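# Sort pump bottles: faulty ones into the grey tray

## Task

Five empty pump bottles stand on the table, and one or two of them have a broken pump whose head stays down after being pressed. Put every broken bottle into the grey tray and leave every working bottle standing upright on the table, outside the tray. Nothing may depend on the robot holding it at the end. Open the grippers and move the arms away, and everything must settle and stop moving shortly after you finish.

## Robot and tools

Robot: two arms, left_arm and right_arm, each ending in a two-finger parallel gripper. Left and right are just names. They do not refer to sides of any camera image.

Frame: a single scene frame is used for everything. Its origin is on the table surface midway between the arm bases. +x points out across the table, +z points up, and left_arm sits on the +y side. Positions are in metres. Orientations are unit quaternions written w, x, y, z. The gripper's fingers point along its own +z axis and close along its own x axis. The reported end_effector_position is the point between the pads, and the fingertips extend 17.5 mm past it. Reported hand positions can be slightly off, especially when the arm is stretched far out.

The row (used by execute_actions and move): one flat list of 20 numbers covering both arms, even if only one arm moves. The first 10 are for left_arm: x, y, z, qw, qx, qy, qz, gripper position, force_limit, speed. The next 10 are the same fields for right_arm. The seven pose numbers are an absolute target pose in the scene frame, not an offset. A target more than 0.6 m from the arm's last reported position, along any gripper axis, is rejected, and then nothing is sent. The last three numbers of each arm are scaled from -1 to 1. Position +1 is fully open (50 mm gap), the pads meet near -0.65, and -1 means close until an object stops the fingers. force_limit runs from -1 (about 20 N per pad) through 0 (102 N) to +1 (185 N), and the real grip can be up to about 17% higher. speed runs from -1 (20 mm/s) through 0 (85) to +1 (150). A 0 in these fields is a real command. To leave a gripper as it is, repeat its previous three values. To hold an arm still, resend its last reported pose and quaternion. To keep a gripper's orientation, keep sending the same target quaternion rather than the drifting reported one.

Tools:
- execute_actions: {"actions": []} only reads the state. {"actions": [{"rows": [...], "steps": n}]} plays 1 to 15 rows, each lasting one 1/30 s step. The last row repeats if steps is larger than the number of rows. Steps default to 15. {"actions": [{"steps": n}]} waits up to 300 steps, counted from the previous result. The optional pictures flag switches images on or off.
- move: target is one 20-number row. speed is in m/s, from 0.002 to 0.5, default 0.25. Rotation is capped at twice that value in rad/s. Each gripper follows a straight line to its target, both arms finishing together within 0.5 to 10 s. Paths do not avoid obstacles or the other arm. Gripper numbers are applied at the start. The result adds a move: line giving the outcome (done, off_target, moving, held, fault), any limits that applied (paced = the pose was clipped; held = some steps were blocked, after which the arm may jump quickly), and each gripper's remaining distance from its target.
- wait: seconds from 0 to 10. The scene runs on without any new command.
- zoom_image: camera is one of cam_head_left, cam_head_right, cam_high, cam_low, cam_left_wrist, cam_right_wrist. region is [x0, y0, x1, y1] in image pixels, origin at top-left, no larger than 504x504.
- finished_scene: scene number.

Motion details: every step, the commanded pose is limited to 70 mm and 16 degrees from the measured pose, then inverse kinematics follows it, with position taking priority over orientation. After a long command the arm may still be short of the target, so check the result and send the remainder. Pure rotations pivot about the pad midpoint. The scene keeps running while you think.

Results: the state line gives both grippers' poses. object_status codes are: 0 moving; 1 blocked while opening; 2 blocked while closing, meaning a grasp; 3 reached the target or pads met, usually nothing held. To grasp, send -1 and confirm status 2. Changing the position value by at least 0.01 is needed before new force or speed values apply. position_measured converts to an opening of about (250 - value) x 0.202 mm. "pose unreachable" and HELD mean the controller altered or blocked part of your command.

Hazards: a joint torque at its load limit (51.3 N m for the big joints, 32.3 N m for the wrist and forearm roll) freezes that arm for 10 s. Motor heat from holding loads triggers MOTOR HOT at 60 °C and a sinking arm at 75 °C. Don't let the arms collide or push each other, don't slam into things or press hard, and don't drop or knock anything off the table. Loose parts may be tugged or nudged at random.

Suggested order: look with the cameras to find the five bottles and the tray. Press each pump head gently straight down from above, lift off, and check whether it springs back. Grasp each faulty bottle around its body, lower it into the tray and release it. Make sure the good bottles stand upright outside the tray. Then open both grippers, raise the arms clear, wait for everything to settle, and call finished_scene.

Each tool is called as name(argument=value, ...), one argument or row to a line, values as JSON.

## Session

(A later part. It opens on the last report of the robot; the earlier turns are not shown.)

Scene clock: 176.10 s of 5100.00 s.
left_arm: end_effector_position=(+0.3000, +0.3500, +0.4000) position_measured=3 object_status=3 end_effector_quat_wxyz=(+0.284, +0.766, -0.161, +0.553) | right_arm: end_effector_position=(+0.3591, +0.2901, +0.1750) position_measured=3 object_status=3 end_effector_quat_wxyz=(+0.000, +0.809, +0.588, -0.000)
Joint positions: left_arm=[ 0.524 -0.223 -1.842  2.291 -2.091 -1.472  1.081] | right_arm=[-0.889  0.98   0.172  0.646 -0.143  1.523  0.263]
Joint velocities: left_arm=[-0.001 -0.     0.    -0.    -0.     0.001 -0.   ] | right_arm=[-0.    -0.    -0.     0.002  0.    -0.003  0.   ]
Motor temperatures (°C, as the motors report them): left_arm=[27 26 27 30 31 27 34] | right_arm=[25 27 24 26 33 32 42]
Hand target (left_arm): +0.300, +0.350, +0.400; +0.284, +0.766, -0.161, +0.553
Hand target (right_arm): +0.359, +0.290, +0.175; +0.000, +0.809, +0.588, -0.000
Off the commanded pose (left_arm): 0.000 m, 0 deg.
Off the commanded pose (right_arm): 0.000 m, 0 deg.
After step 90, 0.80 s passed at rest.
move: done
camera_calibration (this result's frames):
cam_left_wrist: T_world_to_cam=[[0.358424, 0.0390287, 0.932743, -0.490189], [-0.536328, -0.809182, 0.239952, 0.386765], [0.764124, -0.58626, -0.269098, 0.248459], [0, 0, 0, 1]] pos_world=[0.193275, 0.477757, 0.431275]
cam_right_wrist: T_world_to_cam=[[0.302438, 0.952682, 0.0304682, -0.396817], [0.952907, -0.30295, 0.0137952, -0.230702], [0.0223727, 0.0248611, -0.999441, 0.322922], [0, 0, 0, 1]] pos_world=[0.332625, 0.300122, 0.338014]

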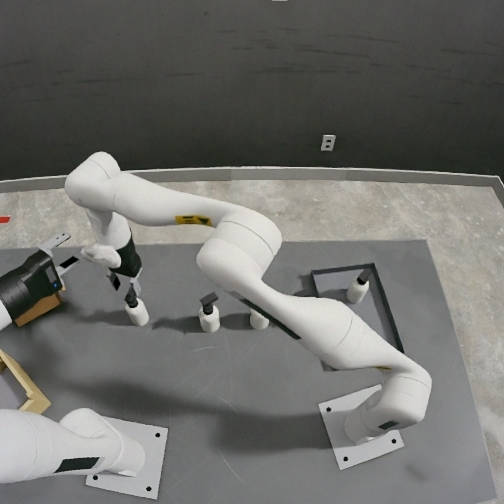

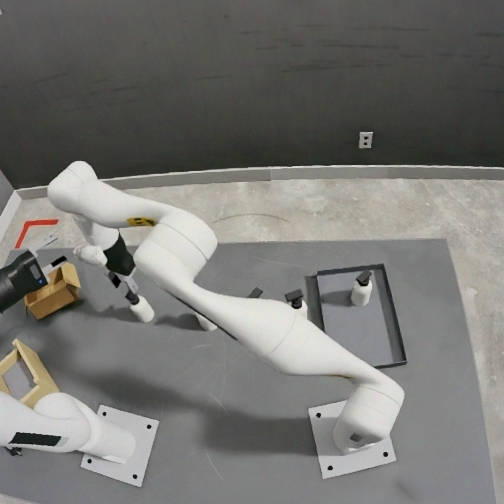

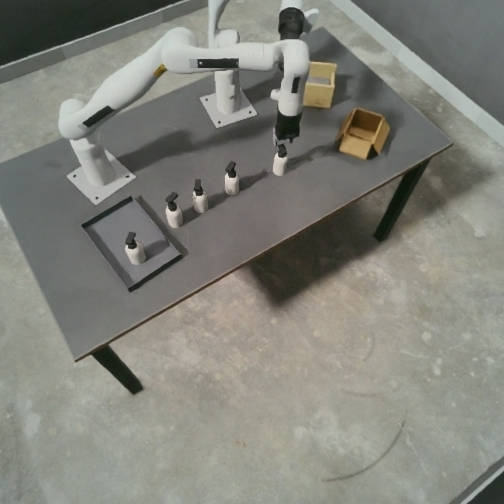

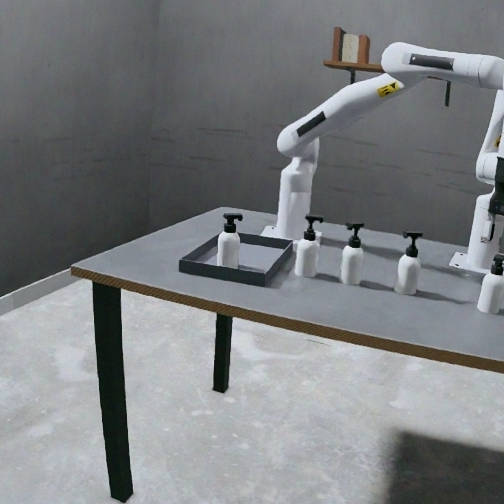

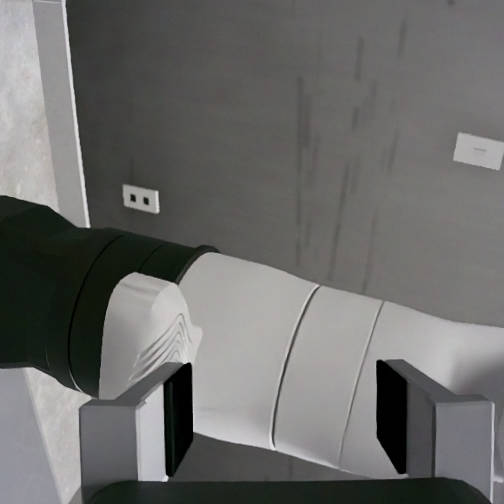

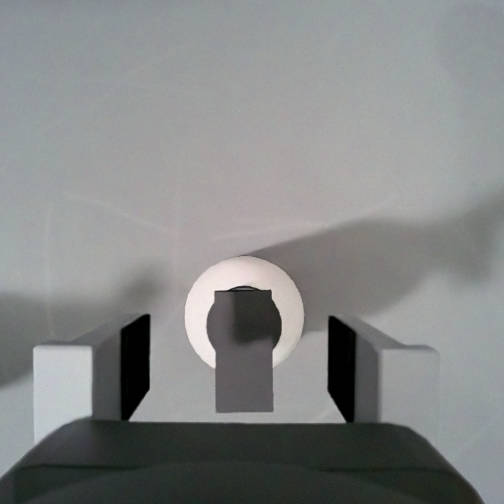

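move(
  target=[0.30,0.35,0.40,0.284,0.766,-0.161,0.553,1,0,0,0.359,0.2915,0.104,0,0.809,0.588,0,1,0,0],
  speed=0.08,
)

move(
  target=[0.30,0.35,0.40,0.284,0.766,-0.161,0.553,1,0,0,0.359,0.2915,0.104,0,0.809,0.588,0,-1,0,0],
)

move(
  target=[0.30,0.35,0.40,0.284,0.766,-0.161,0.553,1,0,0,0.359,0.285,0.2,0,0.809,0.588,0,-1,0,0],
  speed=0.15,
)

Scene clock: 183.70 s of 5100.00 s.
left_arm: end_effector_position=(+0.3000, +0.3500, +0.4000) position_measured=3 object_status=3 end_effector_quat_wxyz=(+0.284, +0.766, -0.161, +0.553) | right_arm: end_effector_position=(+0.3592, +0.2917, +0.1040) position_measured=3 object_status=3 end_effector_quat_wxyz=(-0.000, +0.809, +0.588, -0.000)
Joint positions: left_arm=[ 0.524 -0.223 -1.842  2.291 -2.091 -1.472  1.081] | right_arm=[-0.896  1.021  0.164  0.788 -0.144  1.341  0.272]
Joint velocities: left_arm=[ 0.001 -0.001  0.     0.002  0.    -0.     0.   ] | right_arm=[-0.    -0.001 -0.     0.001 -0.    -0.003 -0.   ]
Motor temperatures (°C, as the motors report them): left_arm=[27 26 27 30 31 27 34] | right_arm=[25 27 24 26 33 32 42]
Hand target (left_arm): +0.300, +0.350, +0.400; +0.284, +0.766, -0.161, +0.553
Hand target (right_arm): +0.359, +0.292, +0.104; -0.000, +0.809, +0.588, -0.000
Off the commanded pose (left_arm): 0.000 m, 0 deg.
Off the commanded pose (right_arm): 0.000 m, 0 deg.
After step 90, 3.37 s passed at rest.
move: done
camera_calibration (this result's frames):
cam_left_wrist: T_world_to_cam=[[0.358424, 0.0390288, 0.932743, -0.490189], [-0.536328, -0.809182, 0.239952, 0.386765], [0.764124, -0.58626, -0.269098, 0.248459], [0, 0, 0, 1]] pos_world=[0.193275, 0.477756, 0.431275]
cam_right_wrist: T_world_to_cam=[[0.30231, 0.952719, 0.0305712, -0.396161], [0.952948, -0.302822, 0.0137084, -0.229337], [0.0223179, 0.0249886, -0.999439, 0.251912], [0, 0, 0, 1]] pos_world=[0.332688, 0.301687, 0.267025]

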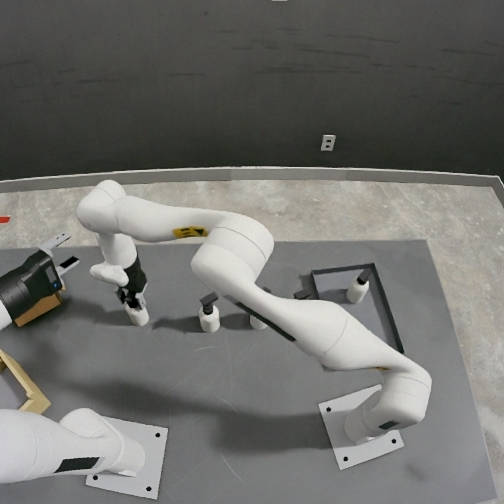

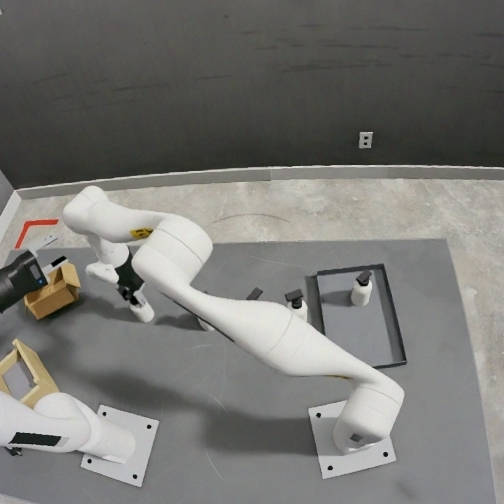

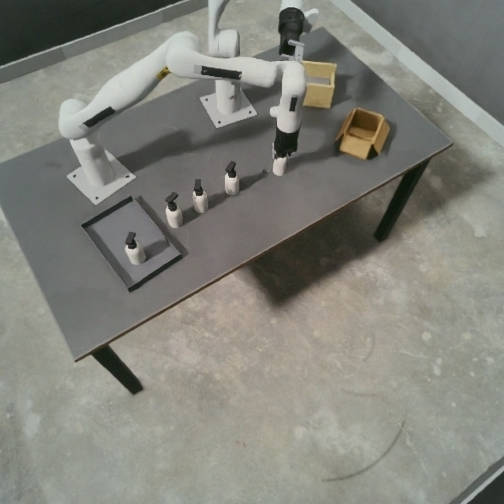

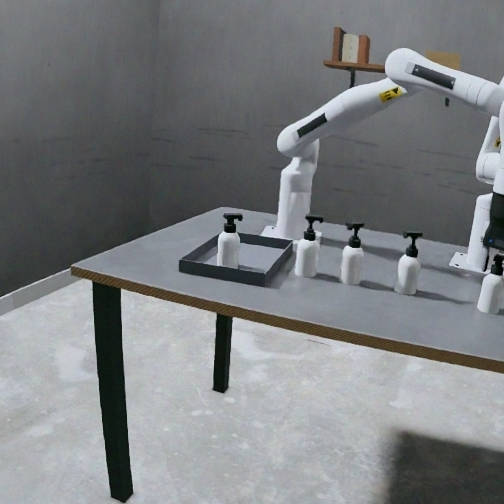

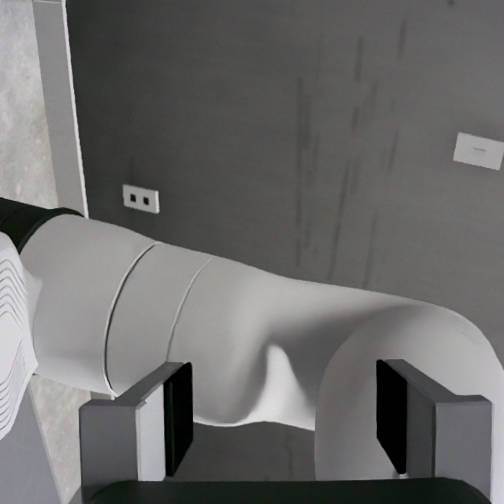

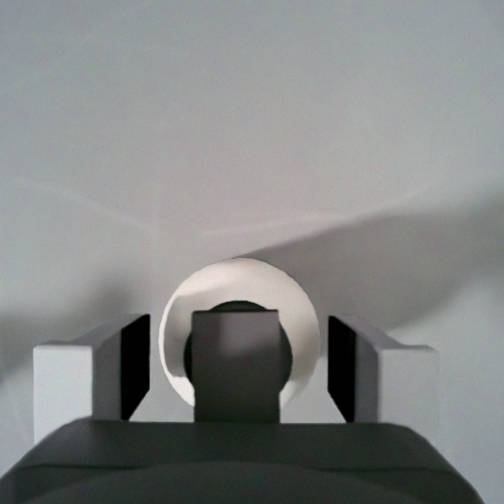

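Scene clock: 184.40 s of 5100.00 s.
left_arm: end_effector_position=(+0.3000, +0.3500, +0.4000) position_measured=3 object_status=3 end_effector_quat_wxyz=(+0.284, +0.766, -0.161, +0.553) | right_arm: end_effector_position=(+0.3590, +0.2916, +0.1041) position_measured=122 object_status=2 end_effector_quat_wxyz=(-0.000, +0.809, +0.588, +0.000)
Joint positions: left_arm=[ 0.524 -0.223 -1.842  2.291 -2.091 -1.472  1.081] | right_arm=[-0.896  1.02   0.164  0.79  -0.144  1.34   0.272]
Joint velocities: left_arm=[ 0.    -0.     0.     0.    -0.001 -0.001 -0.   ] | right_arm=[ 0.     0.     0.    -0.001  0.001 -0.     0.   ]
Motor temperatures (°C, as the motors report them): left_arm=[27 26 27 30 31 27 34] | right_arm=[25 27 24 26 33 32 42]
Hand target (left_arm): +0.300, +0.350, +0.400; +0.284, +0.766, -0.161, +0.553
Hand target (right_arm): +0.359, +0.292, +0.104; -0.000, +0.809, +0.588, -0.000
Off the commanded pose (left_arm): 0.000 m, 0 deg.
Off the commanded pose (right_arm): 0.000 m, 0 deg.
move: done
camera_calibration (this result's frames):
cam_left_wrist: T_world_to_cam=[[0.358423, 0.039029, 0.932743, -0.490189], [-0.536328, -0.809182, 0.239952, 0.386765], [0.764124, -0.58626, -0.269097, 0.248459], [0, 0, 0, 1]] pos_world=[0.193275, 0.477756, 0.431275]
cam_right_wrist: T_world_to_cam=[[0.302658, 0.952598, 0.0308997, -0.396108], [0.952832, -0.303181, 0.0138554, -0.229131], [0.0225669, 0.0252488, -0.999426, 0.251844], [0, 0, 0, 1]] pos_world=[0.332525, 0.301505, 0.267114]

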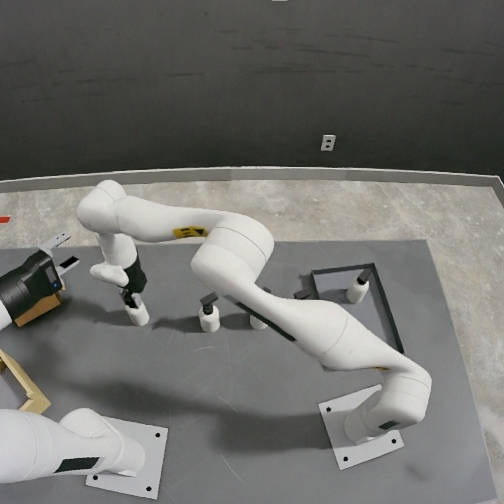

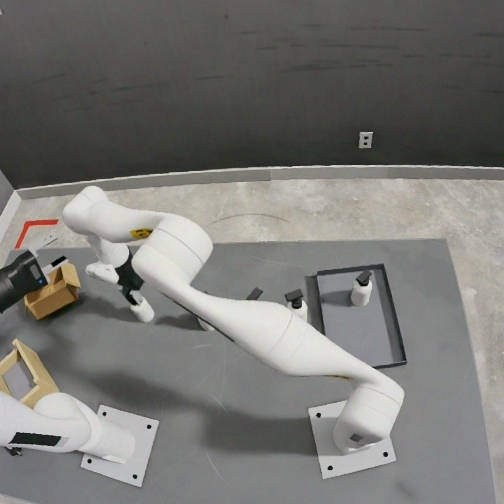

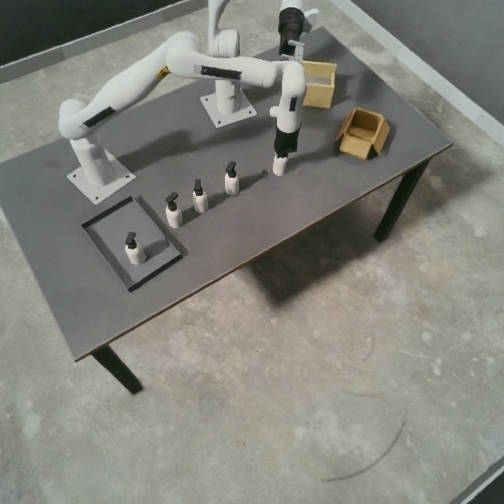

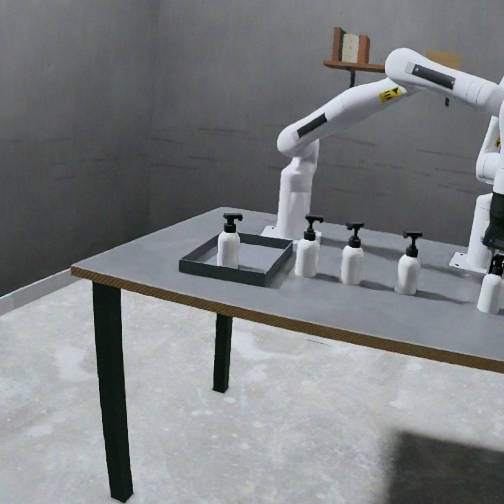

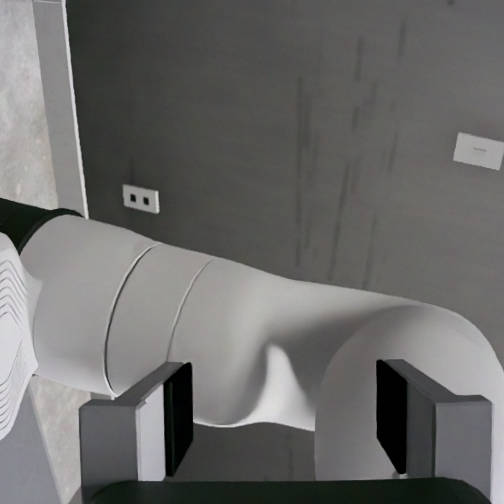

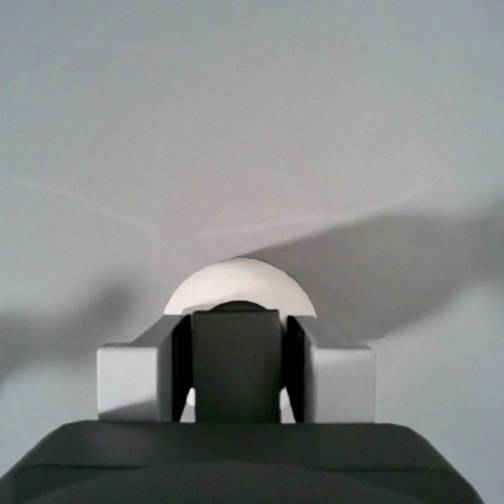

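Scene clock: 185.47 s of 5100.00 s.
left_arm: end_effector_position=(+0.3000, +0.3500, +0.4000) position_measured=3 object_status=3 end_effector_quat_wxyz=(+0.284, +0.766, -0.161, +0.553) | right_arm: end_effector_position=(+0.3587, +0.2847, +0.2002) position_measured=122 object_status=2 end_effector_quat_wxyz=(-0.000, +0.809, +0.588, +0.000)
Joint positions: left_arm=[ 0.524 -0.223 -1.842  2.291 -2.091 -1.472  1.081] | right_arm=[-0.884  0.958  0.175  0.613 -0.142  1.578  0.264]
Joint velocities: left_arm=[-0.001  0.     0.    -0.001 -0.001 -0.    -0.   ] | right_arm=[ 0.001  0.005  0.    -0.007 -0.     0.006  0.   ]
Motor temperatures (°C, as the motors report them): left_arm=[27 26 27 30 31 27 34] | right_arm=[25 27 24 26 33 32 42]
Hand target (left_arm): +0.300, +0.350, +0.400; +0.284, +0.766, -0.161, +0.553
Hand target (right_arm): +0.359, +0.285, +0.200; +0.000, +0.809, +0.588, +0.000
Off the commanded pose (left_arm): 0.000 m, 0 deg.
Off the commanded pose (right_arm): 0.000 m, 0 deg.
move: done
camera_calibration (this result's frames):
cam_left_wrist: T_world_to_cam=[[0.358424, 0.039029, 0.932743, -0.490189], [-0.536328, -0.809182, 0.239953, 0.386765], [0.764124, -0.58626, -0.269098, 0.248459], [0, 0, 0, 1]] pos_world=[0.193275, 0.477756, 0.431275]
cam_right_wrist: T_world_to_cam=[[0.303087, 0.952459, 0.0310025, -0.392586], [0.952692, -0.303616, 0.0139906, -0.232114], [0.0227383, 0.0252955, -0.999421, 0.347959], [0, 0, 0, 1]] pos_world=[0.332208, 0.294647, 0.363176]

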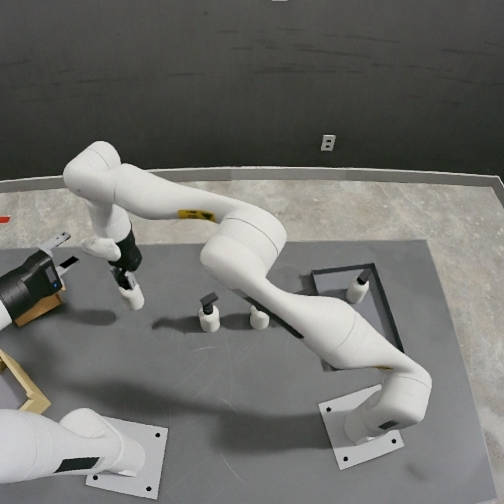

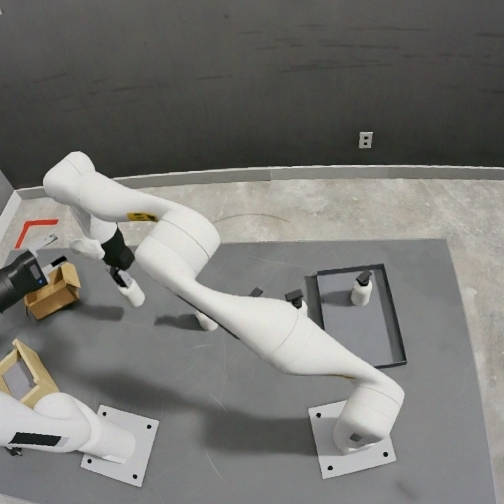

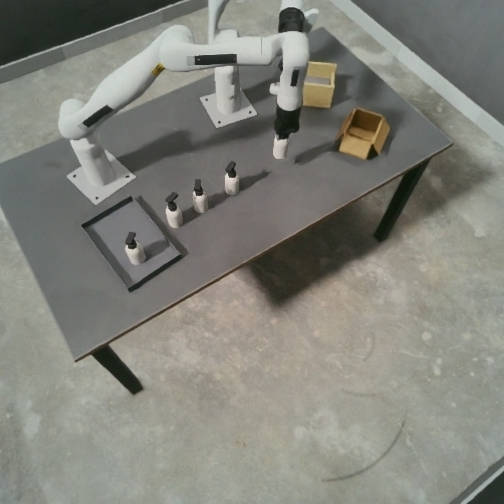

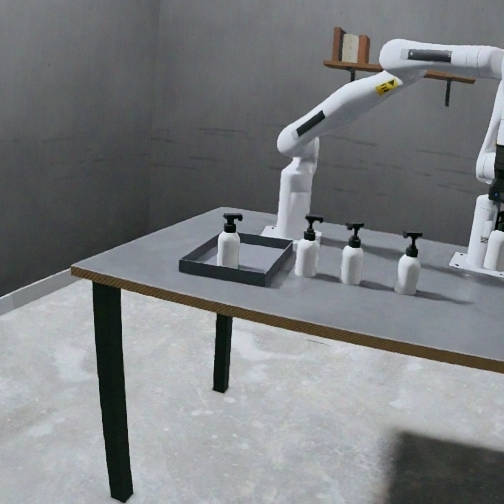

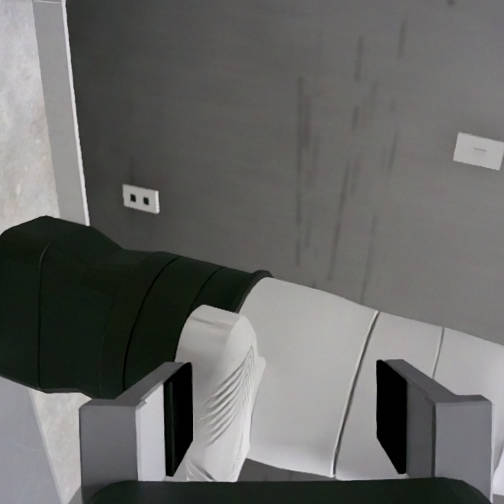

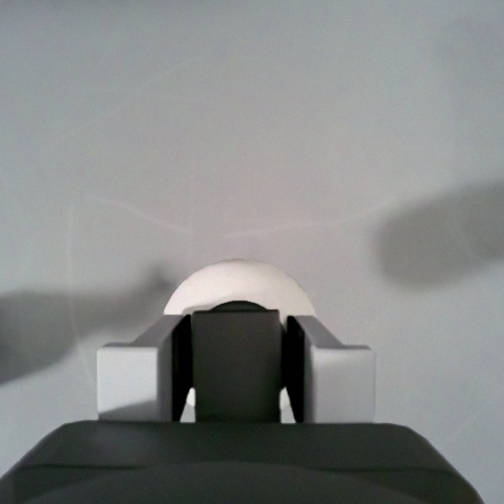

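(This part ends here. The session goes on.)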